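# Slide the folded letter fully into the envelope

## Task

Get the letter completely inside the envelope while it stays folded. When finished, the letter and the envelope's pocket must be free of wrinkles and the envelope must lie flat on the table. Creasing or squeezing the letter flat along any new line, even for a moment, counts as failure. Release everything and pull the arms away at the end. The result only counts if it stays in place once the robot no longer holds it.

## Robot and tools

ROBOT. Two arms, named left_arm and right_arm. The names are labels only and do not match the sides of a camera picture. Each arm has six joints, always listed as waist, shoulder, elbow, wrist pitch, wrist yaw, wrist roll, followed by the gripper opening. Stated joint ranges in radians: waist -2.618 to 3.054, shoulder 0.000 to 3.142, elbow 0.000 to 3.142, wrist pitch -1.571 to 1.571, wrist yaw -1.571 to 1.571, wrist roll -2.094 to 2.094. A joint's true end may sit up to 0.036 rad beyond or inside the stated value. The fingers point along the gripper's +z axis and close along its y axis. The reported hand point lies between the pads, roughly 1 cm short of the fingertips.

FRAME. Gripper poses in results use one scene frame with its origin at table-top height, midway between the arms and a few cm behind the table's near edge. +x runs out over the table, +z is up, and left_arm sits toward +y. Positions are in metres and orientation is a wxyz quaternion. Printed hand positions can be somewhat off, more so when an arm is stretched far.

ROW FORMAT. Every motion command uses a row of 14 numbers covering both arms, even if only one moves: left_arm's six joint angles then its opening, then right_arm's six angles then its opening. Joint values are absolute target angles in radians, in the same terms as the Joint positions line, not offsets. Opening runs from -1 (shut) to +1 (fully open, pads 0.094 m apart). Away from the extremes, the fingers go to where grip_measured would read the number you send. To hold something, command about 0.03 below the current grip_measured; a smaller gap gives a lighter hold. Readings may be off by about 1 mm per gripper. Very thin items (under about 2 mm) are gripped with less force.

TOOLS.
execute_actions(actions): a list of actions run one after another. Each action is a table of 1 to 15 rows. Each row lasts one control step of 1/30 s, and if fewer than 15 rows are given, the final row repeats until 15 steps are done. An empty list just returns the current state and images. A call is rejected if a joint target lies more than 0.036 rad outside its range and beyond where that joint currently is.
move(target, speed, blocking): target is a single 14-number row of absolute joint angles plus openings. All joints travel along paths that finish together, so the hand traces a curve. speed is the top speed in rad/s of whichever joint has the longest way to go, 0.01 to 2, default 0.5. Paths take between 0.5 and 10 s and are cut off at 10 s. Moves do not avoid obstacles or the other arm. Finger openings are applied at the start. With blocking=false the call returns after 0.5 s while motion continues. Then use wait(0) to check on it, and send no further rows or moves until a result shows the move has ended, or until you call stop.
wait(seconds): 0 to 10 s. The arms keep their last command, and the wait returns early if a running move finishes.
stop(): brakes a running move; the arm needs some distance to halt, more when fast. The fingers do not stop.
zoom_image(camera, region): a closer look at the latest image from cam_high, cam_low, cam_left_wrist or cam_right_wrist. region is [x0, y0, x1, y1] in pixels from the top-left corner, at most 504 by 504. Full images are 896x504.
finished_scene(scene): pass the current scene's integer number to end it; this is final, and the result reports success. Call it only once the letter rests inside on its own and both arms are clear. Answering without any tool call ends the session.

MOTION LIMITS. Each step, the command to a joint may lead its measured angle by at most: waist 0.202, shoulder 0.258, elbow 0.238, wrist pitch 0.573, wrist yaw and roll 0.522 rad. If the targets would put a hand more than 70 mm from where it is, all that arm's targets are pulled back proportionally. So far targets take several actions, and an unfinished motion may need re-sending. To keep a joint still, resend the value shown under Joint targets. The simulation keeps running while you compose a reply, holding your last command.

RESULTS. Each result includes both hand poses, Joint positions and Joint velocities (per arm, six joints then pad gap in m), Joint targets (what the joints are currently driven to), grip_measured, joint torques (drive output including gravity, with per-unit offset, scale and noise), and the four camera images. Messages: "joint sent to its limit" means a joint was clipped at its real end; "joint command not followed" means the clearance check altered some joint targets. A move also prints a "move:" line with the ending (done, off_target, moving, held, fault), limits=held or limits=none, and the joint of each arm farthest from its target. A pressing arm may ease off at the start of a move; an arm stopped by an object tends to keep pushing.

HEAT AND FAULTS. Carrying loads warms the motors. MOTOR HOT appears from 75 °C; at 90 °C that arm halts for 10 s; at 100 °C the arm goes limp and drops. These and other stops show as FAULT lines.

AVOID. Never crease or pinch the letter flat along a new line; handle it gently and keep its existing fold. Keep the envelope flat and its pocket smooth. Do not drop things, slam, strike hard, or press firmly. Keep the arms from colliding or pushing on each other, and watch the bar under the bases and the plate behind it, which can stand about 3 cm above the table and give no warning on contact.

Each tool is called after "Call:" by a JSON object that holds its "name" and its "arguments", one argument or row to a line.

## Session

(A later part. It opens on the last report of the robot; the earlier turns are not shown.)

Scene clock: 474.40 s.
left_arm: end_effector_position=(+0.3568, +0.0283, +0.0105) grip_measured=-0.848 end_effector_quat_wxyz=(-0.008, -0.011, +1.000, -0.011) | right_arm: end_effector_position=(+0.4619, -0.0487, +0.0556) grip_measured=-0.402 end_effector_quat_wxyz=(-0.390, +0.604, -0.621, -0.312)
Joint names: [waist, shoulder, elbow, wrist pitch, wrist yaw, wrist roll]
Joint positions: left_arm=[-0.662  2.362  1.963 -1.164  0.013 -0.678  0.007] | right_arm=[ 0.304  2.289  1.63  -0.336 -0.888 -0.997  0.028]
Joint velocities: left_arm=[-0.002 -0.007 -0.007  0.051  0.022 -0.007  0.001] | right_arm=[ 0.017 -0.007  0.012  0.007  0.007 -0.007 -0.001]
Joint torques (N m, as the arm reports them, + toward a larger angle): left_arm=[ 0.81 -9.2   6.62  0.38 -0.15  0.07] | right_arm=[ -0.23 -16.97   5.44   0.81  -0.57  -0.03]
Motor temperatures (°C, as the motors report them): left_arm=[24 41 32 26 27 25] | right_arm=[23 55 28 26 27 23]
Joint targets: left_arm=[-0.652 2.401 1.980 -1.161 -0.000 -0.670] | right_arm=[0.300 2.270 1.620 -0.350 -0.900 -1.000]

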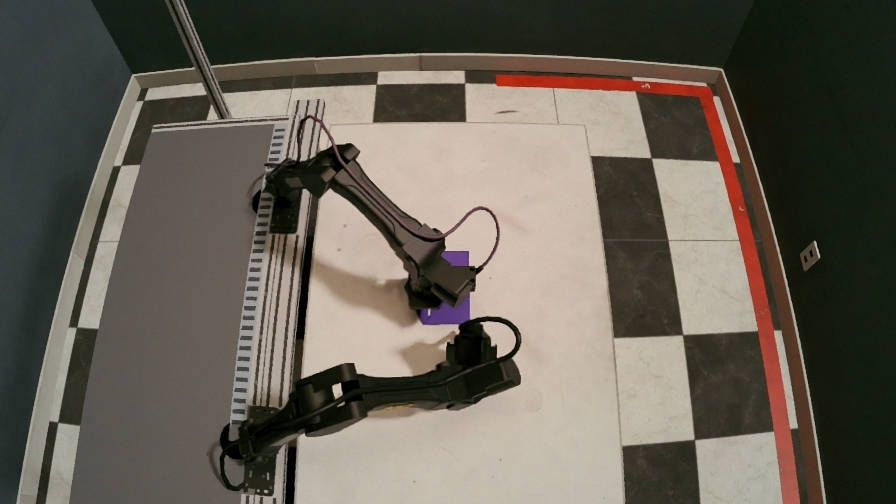

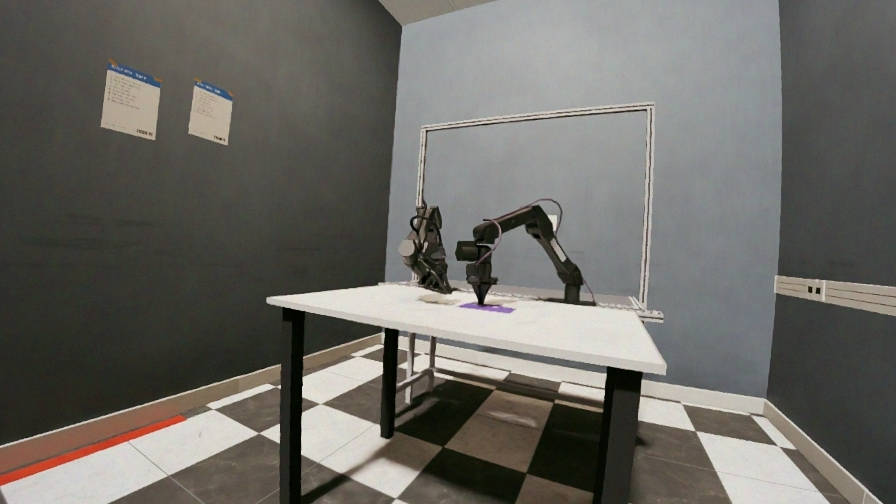

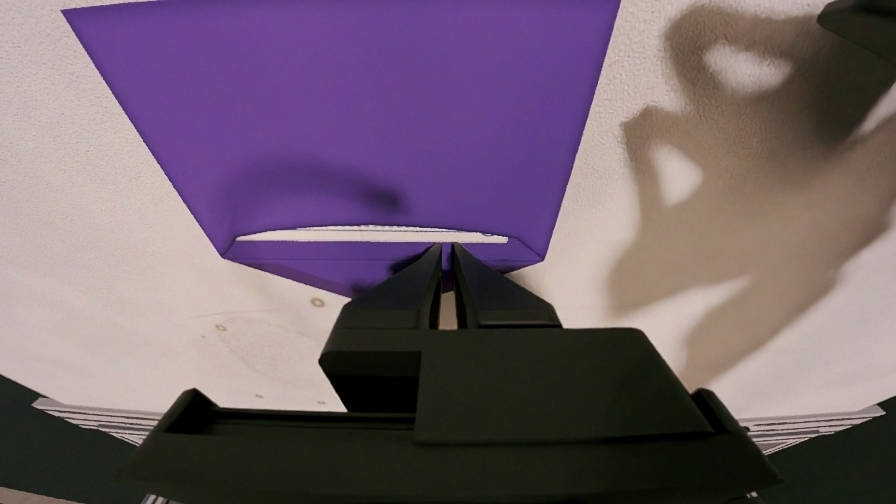

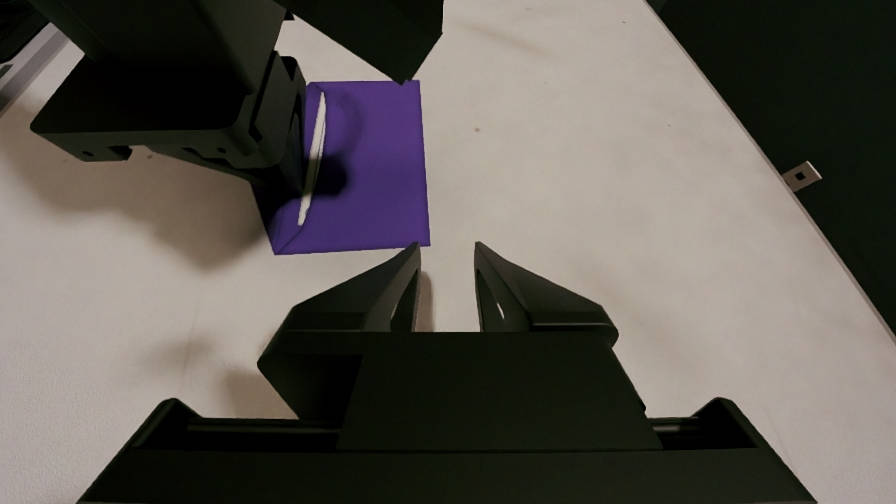

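Call:
{"name": "move", "arguments": {
  "target": [-0.672,2.29,1.93,-1.161,0,-0.67,-0.85,0.30,2.27,1.62,-0.35,-0.9,-1.0,-0.4],
  "speed": 0.06
}}

Call:
{"name": "move", "arguments": {
  "target": [-0.595,2.17,1.745,-1.08,0,-0.60,0.2,0.30,2.27,1.62,-0.35,-0.9,-1.0,-0.4],
  "speed": 0.12
}}

Call:
{"name": "move", "arguments": {
  "target": [-0.595,2.285,1.76,-1.08,0,-0.60,0.2,0.30,2.27,1.62,-0.35,-0.9,-1.0,-0.4],
  "speed": 0.04
}}

Scene clock: 483.97 s.
left_arm: end_effector_position=(+0.3556, +0.0295, +0.0231) grip_measured=-0.848 end_effector_quat_wxyz=(+0.001, -0.011, +1.000, -0.018) | right_arm: end_effector_position=(+0.4623, -0.0489, +0.0553) grip_measured=-0.402 end_effector_quat_wxyz=(-0.390, +0.604, -0.622, -0.311)
Joint names: [waist, shoulder, elbow, wrist pitch, wrist yaw, wrist roll]
Joint positions: left_arm=[-0.662  2.322  1.944 -1.164  0.013 -0.678  0.007] | right_arm=[ 0.304  2.289  1.63  -0.336 -0.886 -0.997  0.028]
Joint velocities: left_arm=[ 0.002 -0.002 -0.017 -0.037 -0.007 -0.037 -0.001] | right_arm=[ 0.012 -0.007  0.002  0.037 -0.081 -0.037  0.   ]
Joint torques (N m, as the arm reports them, + toward a larger angle): left_arm=[ -0.97 -13.37   4.46   0.41  -0.16   0.07] | right_arm=[ -0.22 -16.98   5.44   0.8   -0.6   -0.03]
Motor temperatures (°C, as the motors report them): left_arm=[24 41 32 26 27 25] | right_arm=[23 57 28 26 27 23]
Joint targets: left_arm=[-0.672 2.290 1.930 -1.161 0.000 -0.670] | right_arm=[0.300 2.270 1.620 -0.350 -0.900 -1.000]
move: off_target (left_arm); limits=none; left_arm: farthest joint: the shoulder, 0.032 radians from its target (0.072 radians at the start); right_arm: farthest joint: the shoulder, 0.019 radians from its target (0.019 radians at the start)

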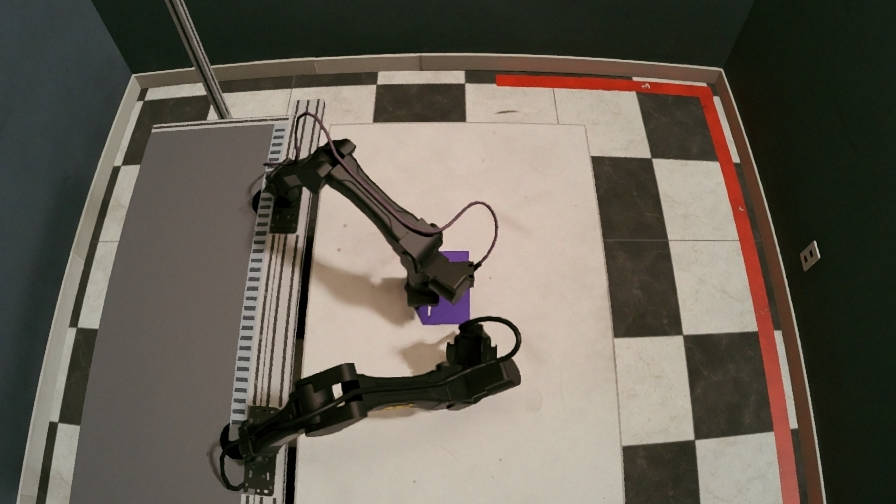

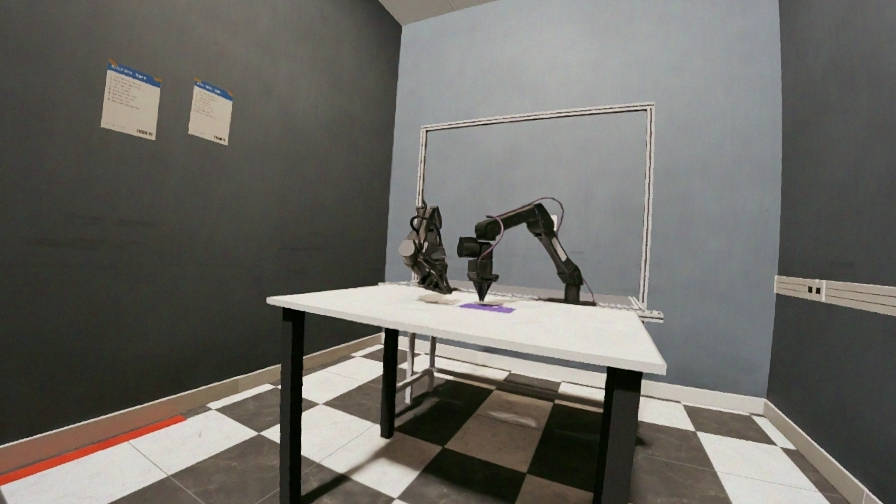

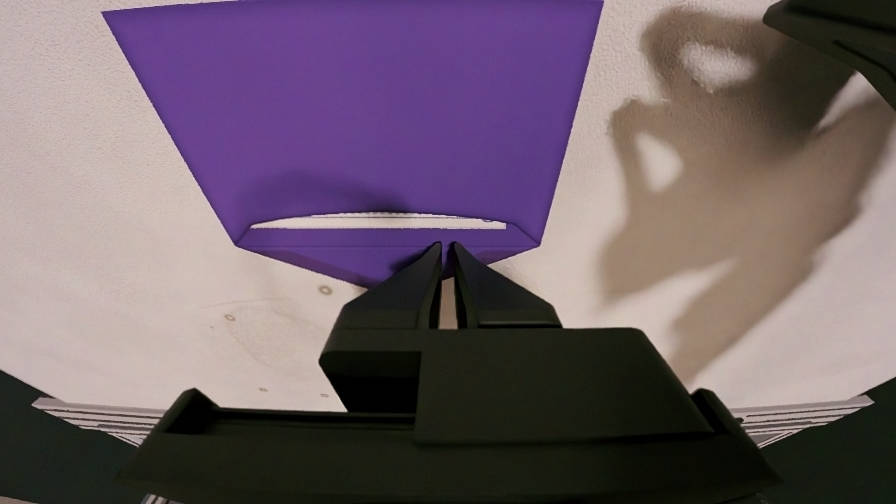

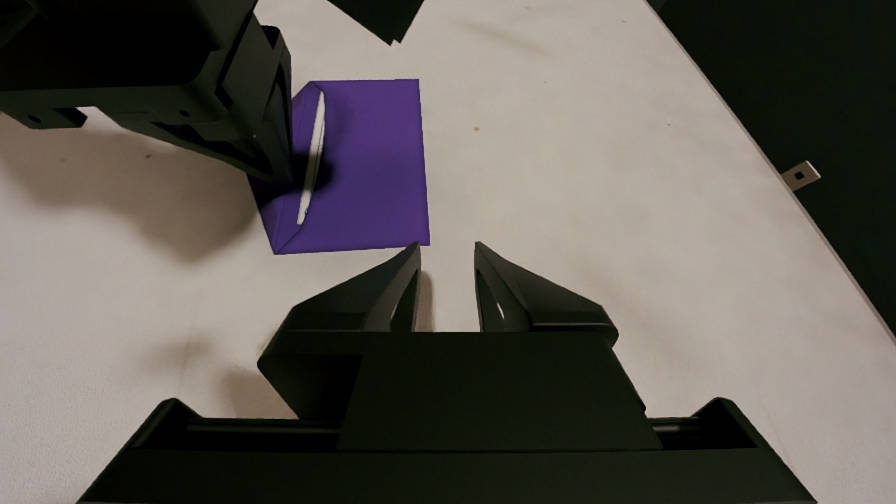

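Scene clock: 486.10 s.
left_arm: end_effector_position=(+0.3502, +0.0677, +0.0264) grip_measured=+0.198 end_effector_quat_wxyz=(+0.002, -0.007, +1.000, -0.017) | right_arm: end_effector_position=(+0.4626, -0.0491, +0.0550) grip_measured=-0.402 end_effector_quat_wxyz=(-0.389, +0.605, -0.622, -0.310)
Joint names: [waist, shoulder, elbow, wrist pitch, wrist yaw, wrist roll]
Joint positions: left_arm=[-0.599  2.203  1.758 -1.096  0.012 -0.608  0.056] | right_arm=[ 0.304  2.289  1.63  -0.335 -0.883 -0.997  0.028]
Joint velocities: left_arm=[-0.002 -0.002 -0.007 -0.066 -0.051 -0.007  0.   ] | right_arm=[ 0.007  0.012 -0.012  0.037  0.007 -0.007 -0.001]
Joint torques (N m, as the arm reports them, + toward a larger angle): left_arm=[  0.28 -12.6    4.41   0.54  -0.14   0.07] | right_arm=[ -0.23 -16.96   5.44   0.8   -0.62  -0.03]
Motor temperatures (°C, as the motors report them): left_arm=[24 42 31 26 27 25] | right_arm=[23 57 28 26 27 23]
Joint targets: left_arm=[-0.595 2.170 1.745 -1.080 -0.000 -0.600] | right_arm=[0.300 2.270 1.620 -0.350 -0.900 -1.000]
move: off_target (left_arm); limits=none; left_arm: farthest joint: the shoulder, 0.033 radians from its target (0.152 radians at the start); right_arm: farthest joint: the shoulder, 0.019 radians from its target (0.019 radians at the start)

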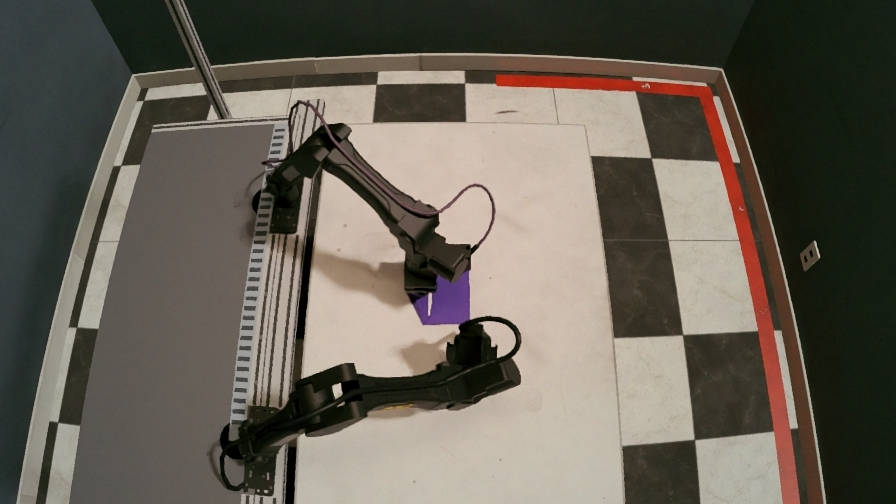

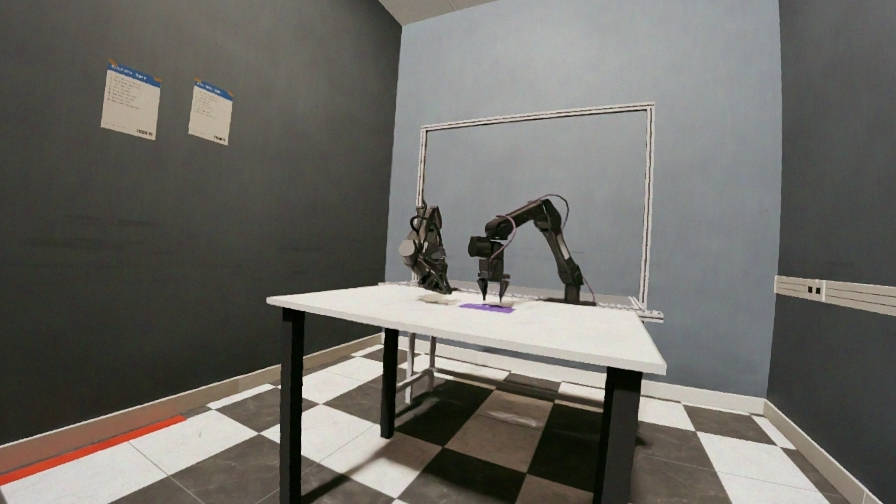

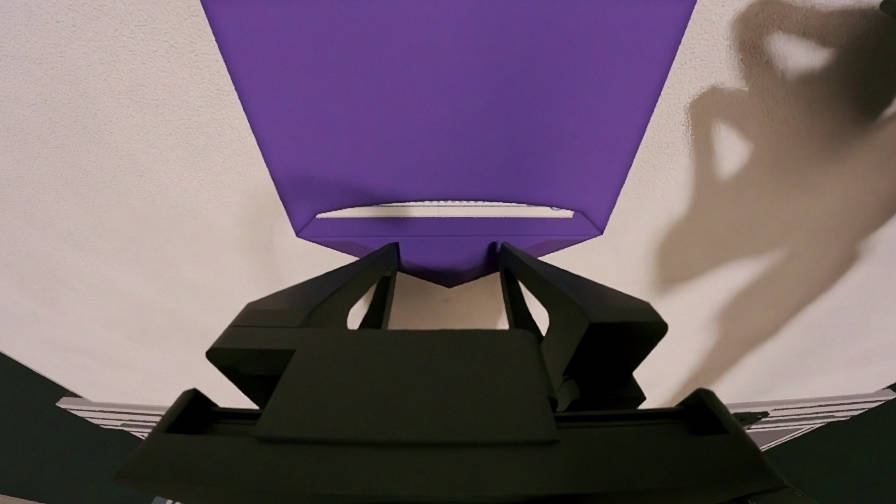

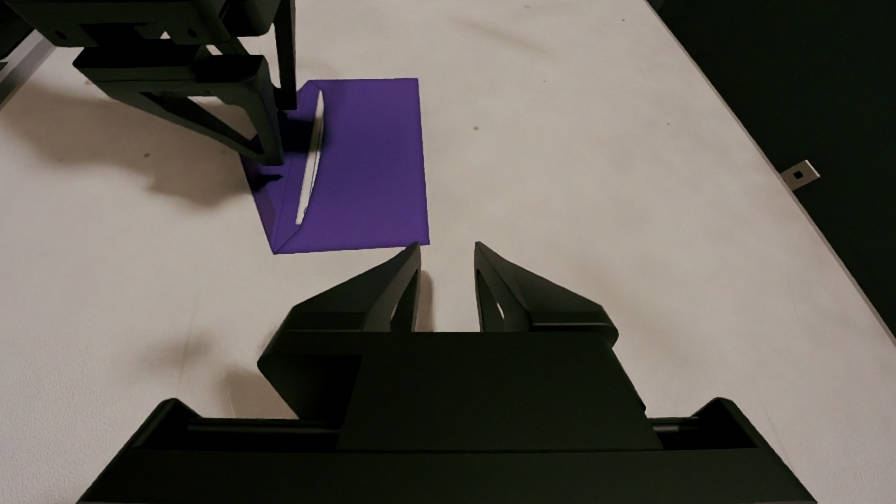

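Scene clock: 488.40 s.
left_arm: end_effector_position=(+0.3470, +0.0696, +0.0104) grip_measured=+0.198 end_effector_quat_wxyz=(-0.014, -0.007, +1.000, -0.006) | right_arm: end_effector_position=(+0.4629, -0.0493, +0.0548) grip_measured=-0.402 end_effector_quat_wxyz=(-0.389, +0.605, -0.623, -0.308)
Joint names: [waist, shoulder, elbow, wrist pitch, wrist yaw, wrist roll]
Joint positions: left_arm=[-0.599  2.242  1.758 -1.096  0.012 -0.607  0.056] | right_arm=[ 0.304  2.289  1.63  -0.335 -0.881 -0.997  0.028]
Joint velocities: left_arm=[-0.002 -0.017 -0.002 -0.037  0.037 -0.037  0.001] | right_arm=[ 0.002 -0.012 -0.017 -0.051  0.081 -0.007 -0.001]
Joint torques (N m, as the arm reports them, + toward a larger angle): left_arm=[ 0.4  -8.08  5.43  0.48 -0.14  0.07] | right_arm=[ -0.22 -16.96   5.44   0.8   -0.65  -0.03]
Motor temperatures (°C, as the motors report them): left_arm=[24 42 31 26 27 25] | right_arm=[23 57 28 26 27 23]
Joint targets: left_arm=[-0.595 2.285 1.760 -1.080 -0.000 -0.600] | right_arm=[0.300 2.270 1.620 -0.350 -0.900 -1.000]
move: off_target (left_arm); limits=none; left_arm: farthest joint: the shoulder, 0.043 radians from its target (0.082 radians at the start); right_arm: farthest joint: the shoulder, 0.019 radians from its target (0.019 radians at the start)

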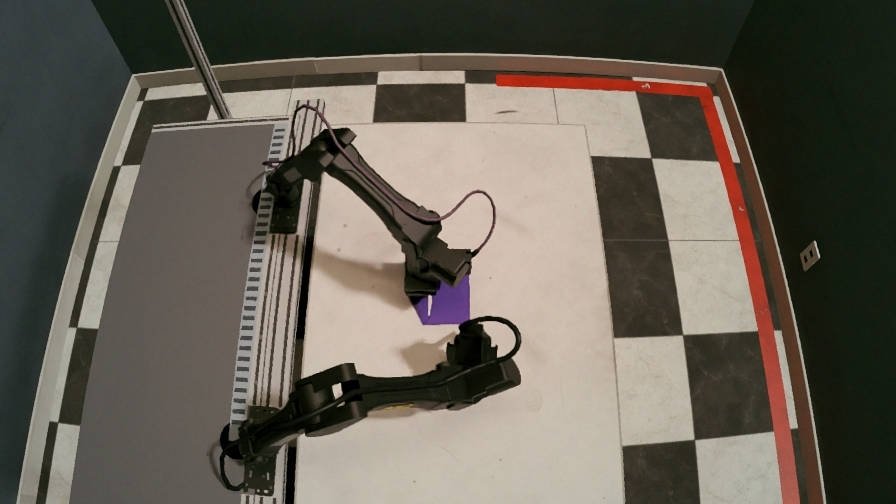

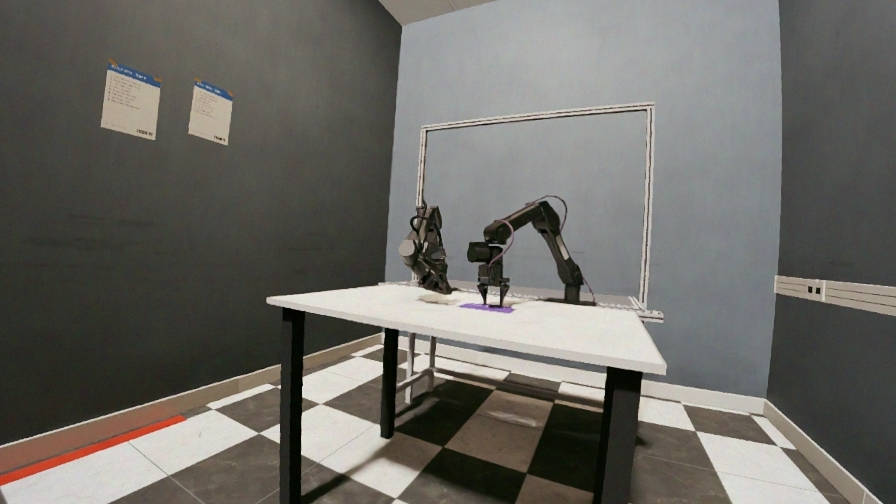

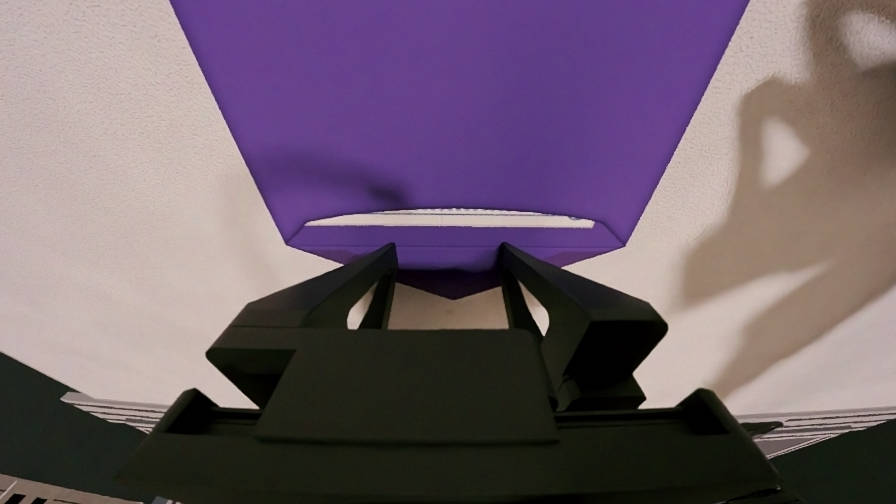

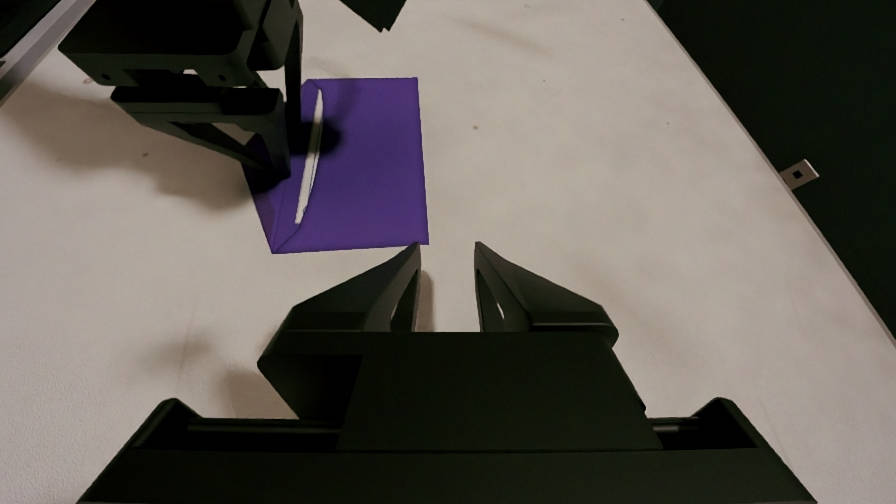

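Go to x≈0.360.

Call:
{"name": "execute_actions", "arguments": {
  "actions": [
    [[-0.589,2.288,1.782,-1.08,0,-0.598,0.2,0.30,2.27,1.62,-0.35,-0.9,-1.0,-0.4]],
    [[-0.586,2.296,1.795,-1.083,0,-0.595,0.2,0.30,2.27,1.62,-0.35,-0.9,-1.0,-0.4]],
    [[-0.582,2.304,1.808,-1.086,0,-0.592,0.2,0.30,2.27,1.62,-0.35,-0.9,-1.0,-0.4]],
    [[-0.578,2.312,1.821,-1.089,0,-0.589,0.2,0.30,2.27,1.62,-0.35,-0.9,-1.0,-0.4]],
    [[-0.575,2.32,1.834,-1.092,0,-0.586,0.2,0.30,2.27,1.62,-0.35,-0.9,-1.0,-0.4]]
  ]
}}

Scene clock: 495.13 s.
left_arm: end_effector_position=(+0.3596, +0.0669, +0.0102) grip_measured=+0.198 end_effector_quat_wxyz=(-0.010, -0.006, +1.000, -0.013) | right_arm: end_effector_position=(+0.4628, -0.0493, +0.0548) grip_measured=-0.402 end_effector_quat_wxyz=(-0.389, +0.605, -0.623, -0.309)
Joint names: [waist, shoulder, elbow, wrist pitch, wrist yaw, wrist roll]
Joint positions: left_arm=[-0.586  2.278  1.818 -1.106  0.019 -0.592  0.056] | right_arm=[ 0.304  2.289  1.63  -0.335 -0.881 -0.997  0.028]
Joint velocities: left_arm=[-0.002  0.012  0.002 -0.051 -0.081  0.066  0.   ] | right_arm=[-0.002  0.002 -0.002 -0.007 -0.022 -0.051  0.001]
Joint torques (N m, as the arm reports them, + toward a larger angle): left_arm=[ 0.98 -8.4   6.53  0.49 -0.21  0.06] | right_arm=[ -0.23 -16.98   5.45   0.81  -0.64  -0.03]
Motor temperatures (°C, as the motors report them): left_arm=[24 41 31 26 27 25] | right_arm=[23 58 28 26 27 23]
Joint targets: left_arm=[-0.575 2.320 1.834 -1.092 0.000 -0.586] | right_arm=[0.300 2.270 1.620 -0.350 -0.900 -1.000]

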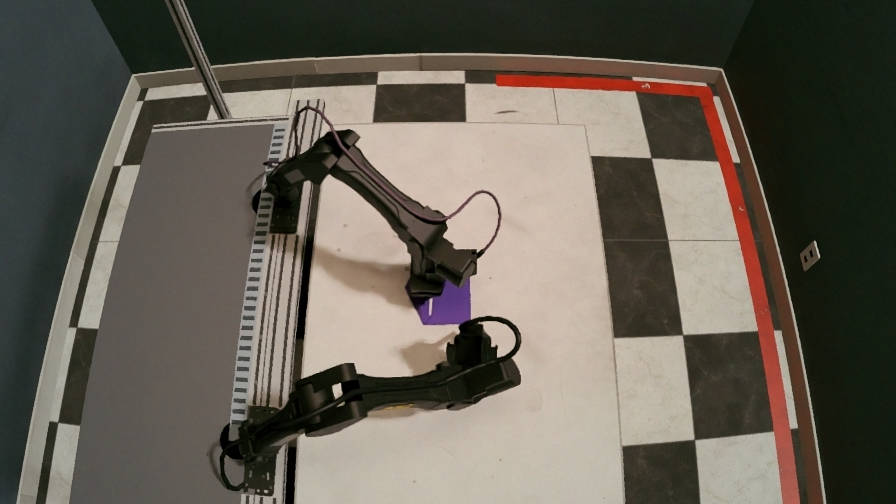

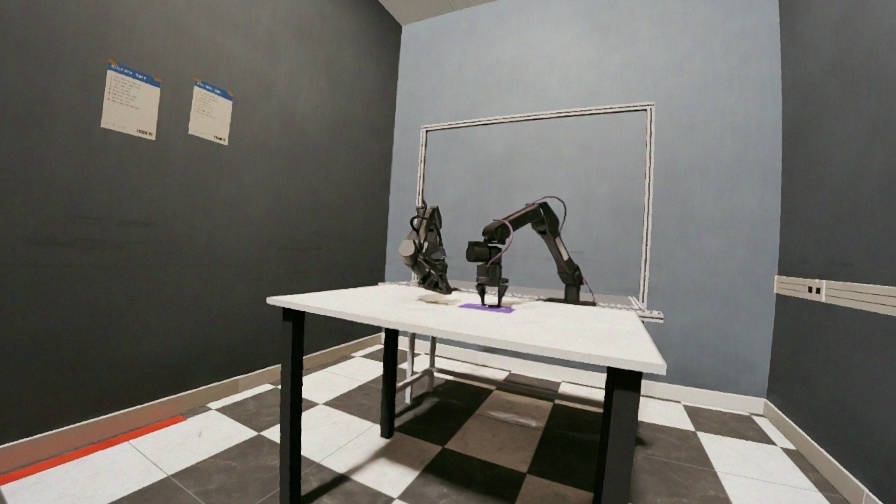

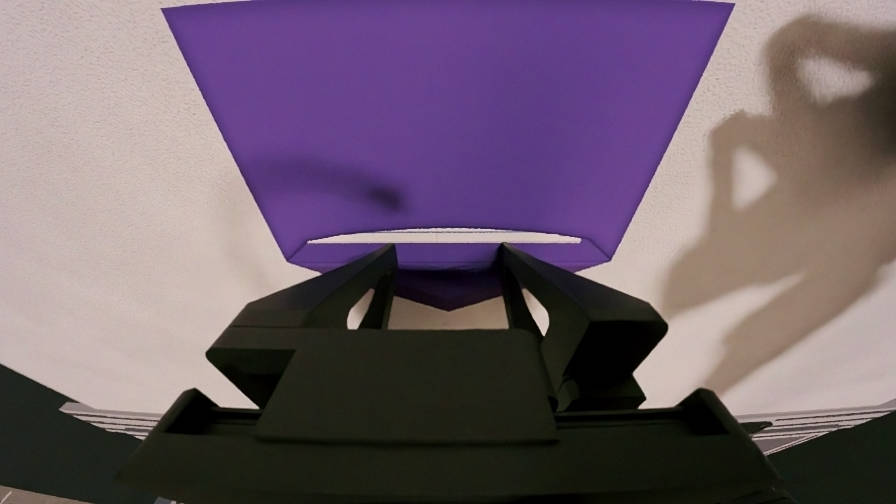

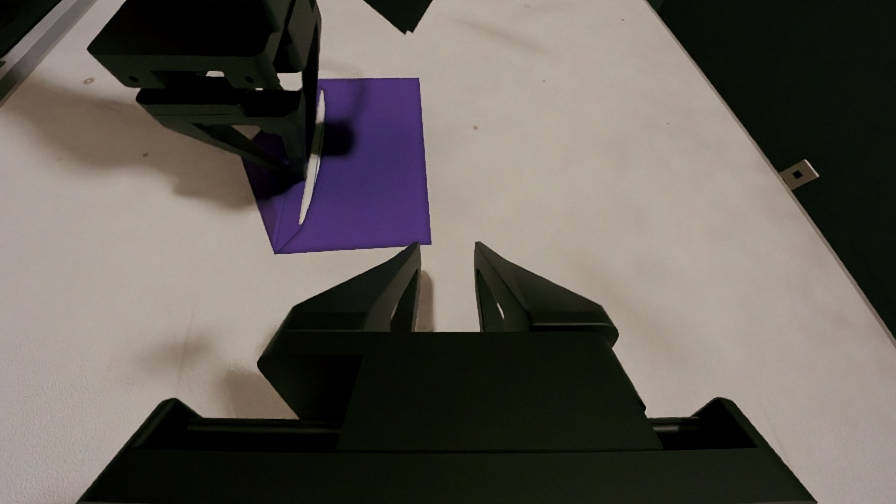

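Envelope itself now slides: bottomed out. Retreat.

Call:
{"name": "move", "arguments": {
  "target": [-0.6,2.17,1.76,-1.09,0,-0.6,0.2,0.25,2.2,1.62,-0.35,-0.9,-1.0,-0.4],
  "speed": 0.08
}}

Call:
{"name": "move", "arguments": {
  "target": [-0.2,1.3,1.1,-0.6,0,-0.2,1,0.1,1.3,1.1,-0.3,0,0,1],
  "speed": 0.5
}}

Call:
{"name": "finished_scene", "arguments": {
  "scene": 1
}}

Scene clock: 501.67 s.
left_arm: end_effector_position=(+0.3543, +0.0696, +0.0308) grip_measured=+0.198 end_effector_quat_wxyz=(+0.005, -0.004, +1.000, -0.019) | right_arm: end_effector_position=(+0.4794, -0.0732, +0.0890) grip_measured=-0.402 end_effector_quat_wxyz=(-0.423, +0.595, -0.622, -0.284)
Joint names: [waist, shoulder, elbow, wrist pitch, wrist yaw, wrist roll]
Joint positions: left_arm=[-0.59   2.201  1.774 -1.106  0.012 -0.593  0.056] | right_arm=[ 0.254  2.22   1.63  -0.335 -0.881 -0.997  0.028]
Joint velocities: left_arm=[-0.002 -0.007 -0.002  0.037 -0.037 -0.007  0.   ] | right_arm=[-0.012 -0.012 -0.012  0.007 -0.022 -0.037 -0.001]
Joint torques (N m, as the arm reports them, + toward a larger angle): left_arm=[ -0.77 -12.46   4.42   0.62  -0.14  -0.07] | right_arm=[ -0.25 -16.73   5.75   0.88  -0.62  -0.03]
Motor temperatures (°C, as the motors report them): left_arm=[24 41 31 26 27 25] | right_arm=[23 59 28 26 27 23]
Joint targets: left_arm=[-0.600 2.170 1.760 -1.090 0.000 -0.600] | right_arm=[0.250 2.200 1.620 -0.350 -0.900 -1.000]
move: off_target (left_arm); limits=none; left_arm: farthest joint: the shoulder, 0.031 radians from its target (0.108 radians at the start); right_arm: farthest joint: the shoulder, 0.020 radians from its target (0.089 radians at the start)

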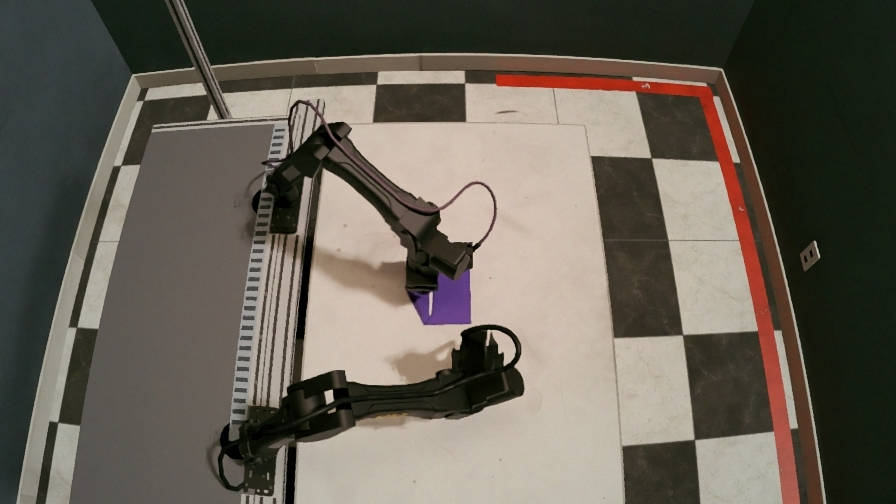

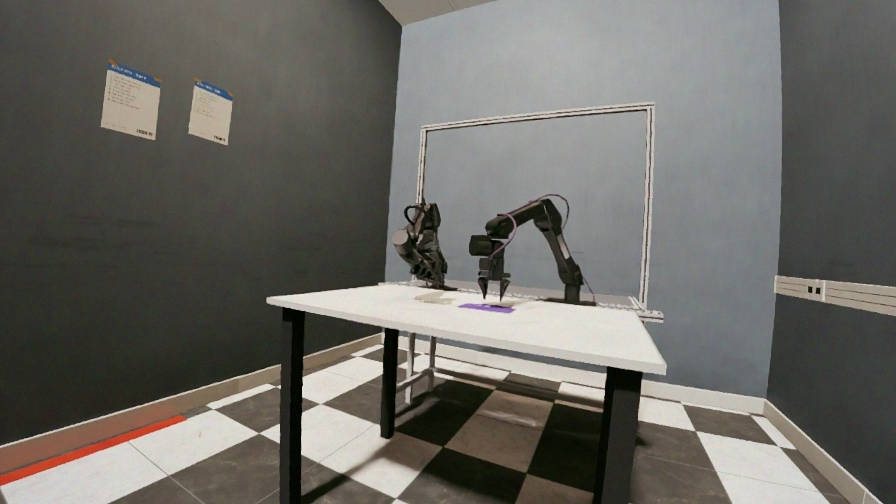

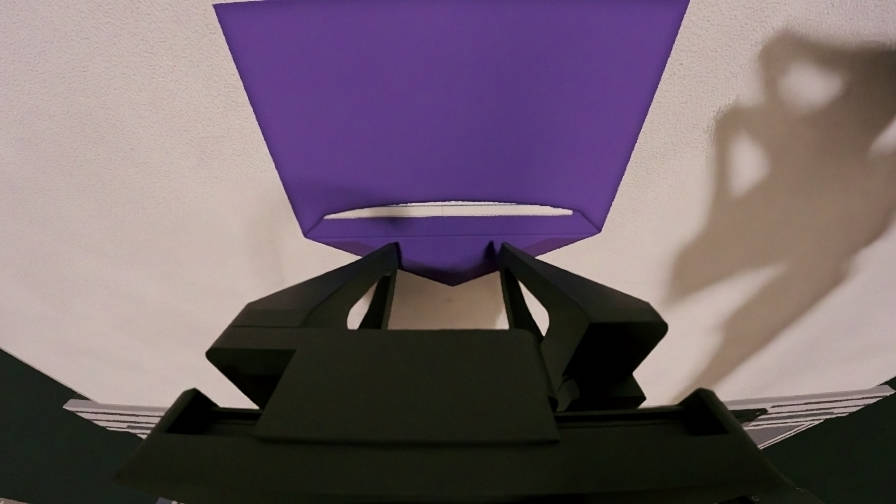

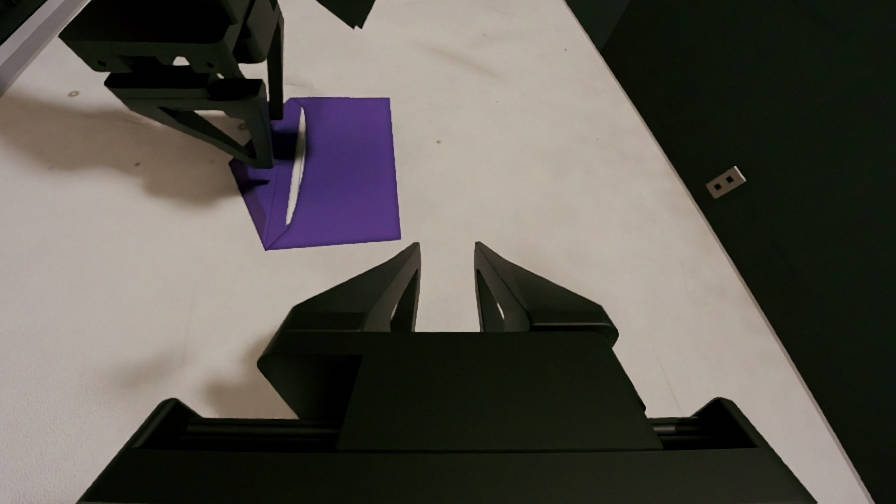

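Scene clock: 504.43 s.
left_arm: end_effector_position=(+0.3655, +0.2354, +0.1907) grip_measured=+1.000 end_effector_quat_wxyz=(+0.347, -0.005, +0.934, -0.080) | right_arm: end_effector_position=(+0.4240, -0.2966, +0.2536) grip_measured=+1.000 end_effector_quat_wxyz=(+0.505, -0.031, +0.862, +0.037)
Joint names: [waist, shoulder, elbow, wrist pitch, wrist yaw, wrist roll]
Joint positions: left_arm=[-0.206  1.329  1.114 -0.615  0.007 -0.209  0.094] | right_arm=[ 0.108  1.318  1.121 -0.296 -0.005 -0.006  0.094]
Joint velocities: left_arm=[-0.002  0.002 -0.002 -0.022 -0.081  0.007  0.   ] | right_arm=[-0.007 -0.002 -0.012  0.066 -0.037 -0.007  0.   ]
Joint torques (N m, as the arm reports them, + toward a larger angle): left_arm=[ 0.52 -6.33  5.44  1.85 -0.09  0.08] | right_arm=[-0.53 -7.49  5.7   1.52  0.02  0.07]
Motor temperatures (°C, as the motors report them): left_arm=[24 41 31 26 27 25] | right_arm=[23 58 28 26 27 23]
Joint targets: left_arm=[-0.200 1.300 1.100 -0.600 -0.000 -0.200] | right_arm=[0.100 1.300 1.100 -0.300 -0.000 -0.000]
move: off_target (left_arm, right_arm); limits=none; left_arm: farthest joint: the shoulder, 0.029 radians from its target (0.901 radians at the start); right_arm: farthest joint: the elbow, 0.021 radians from its target (0.530 radians at the start)

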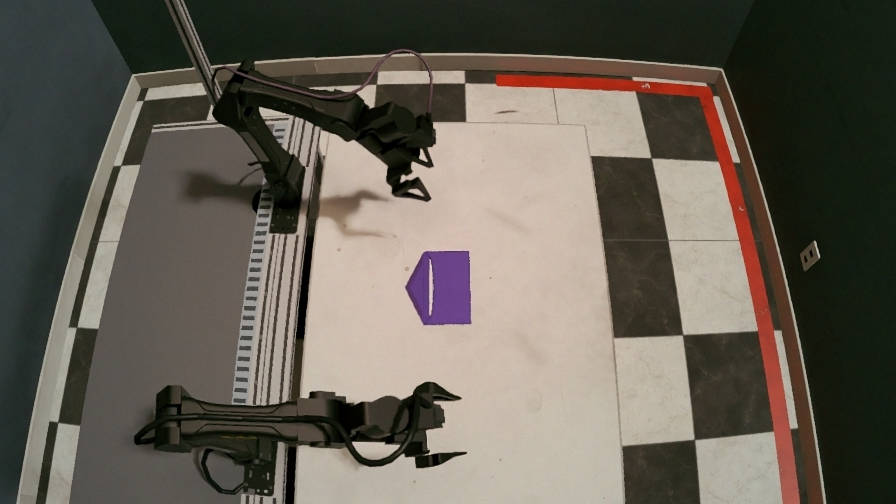

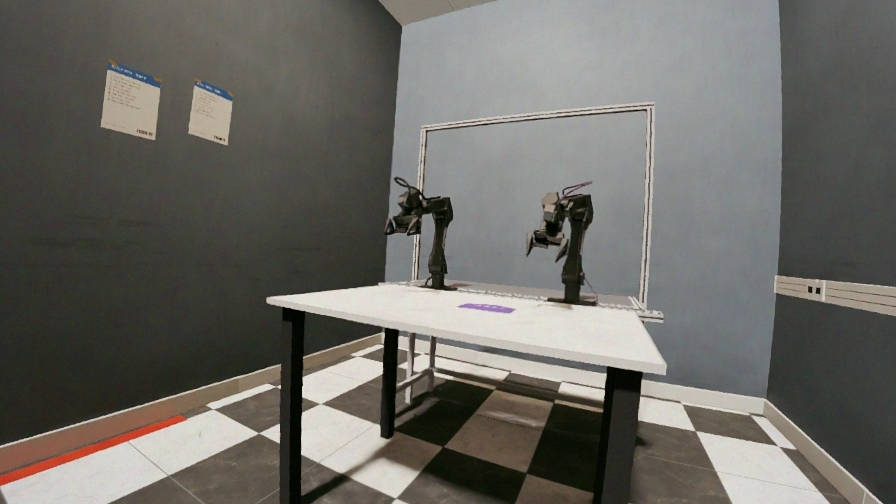

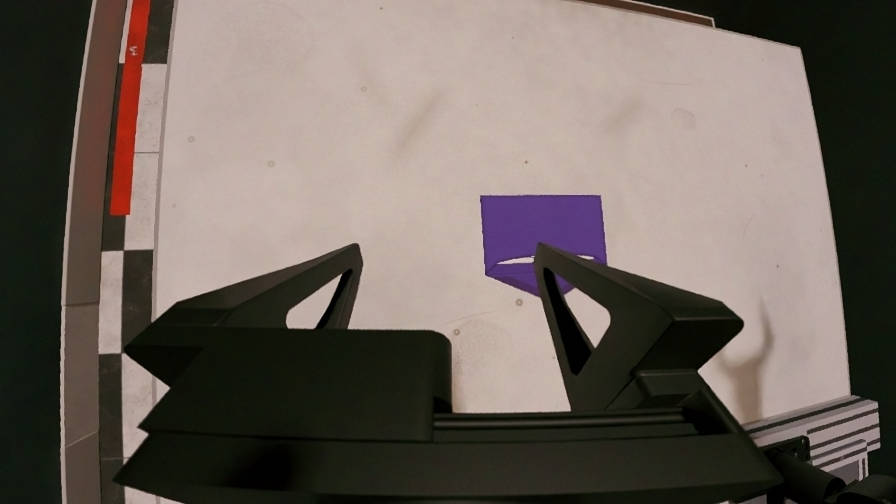

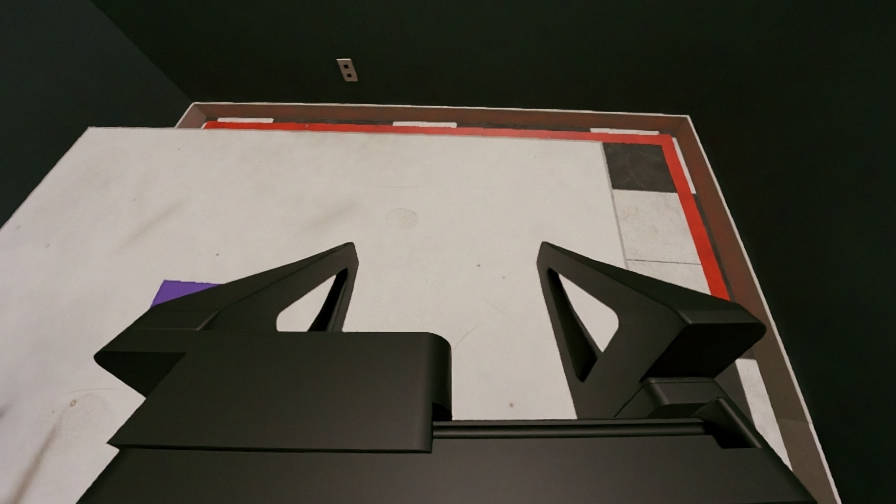

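The scene is finished: the task was done.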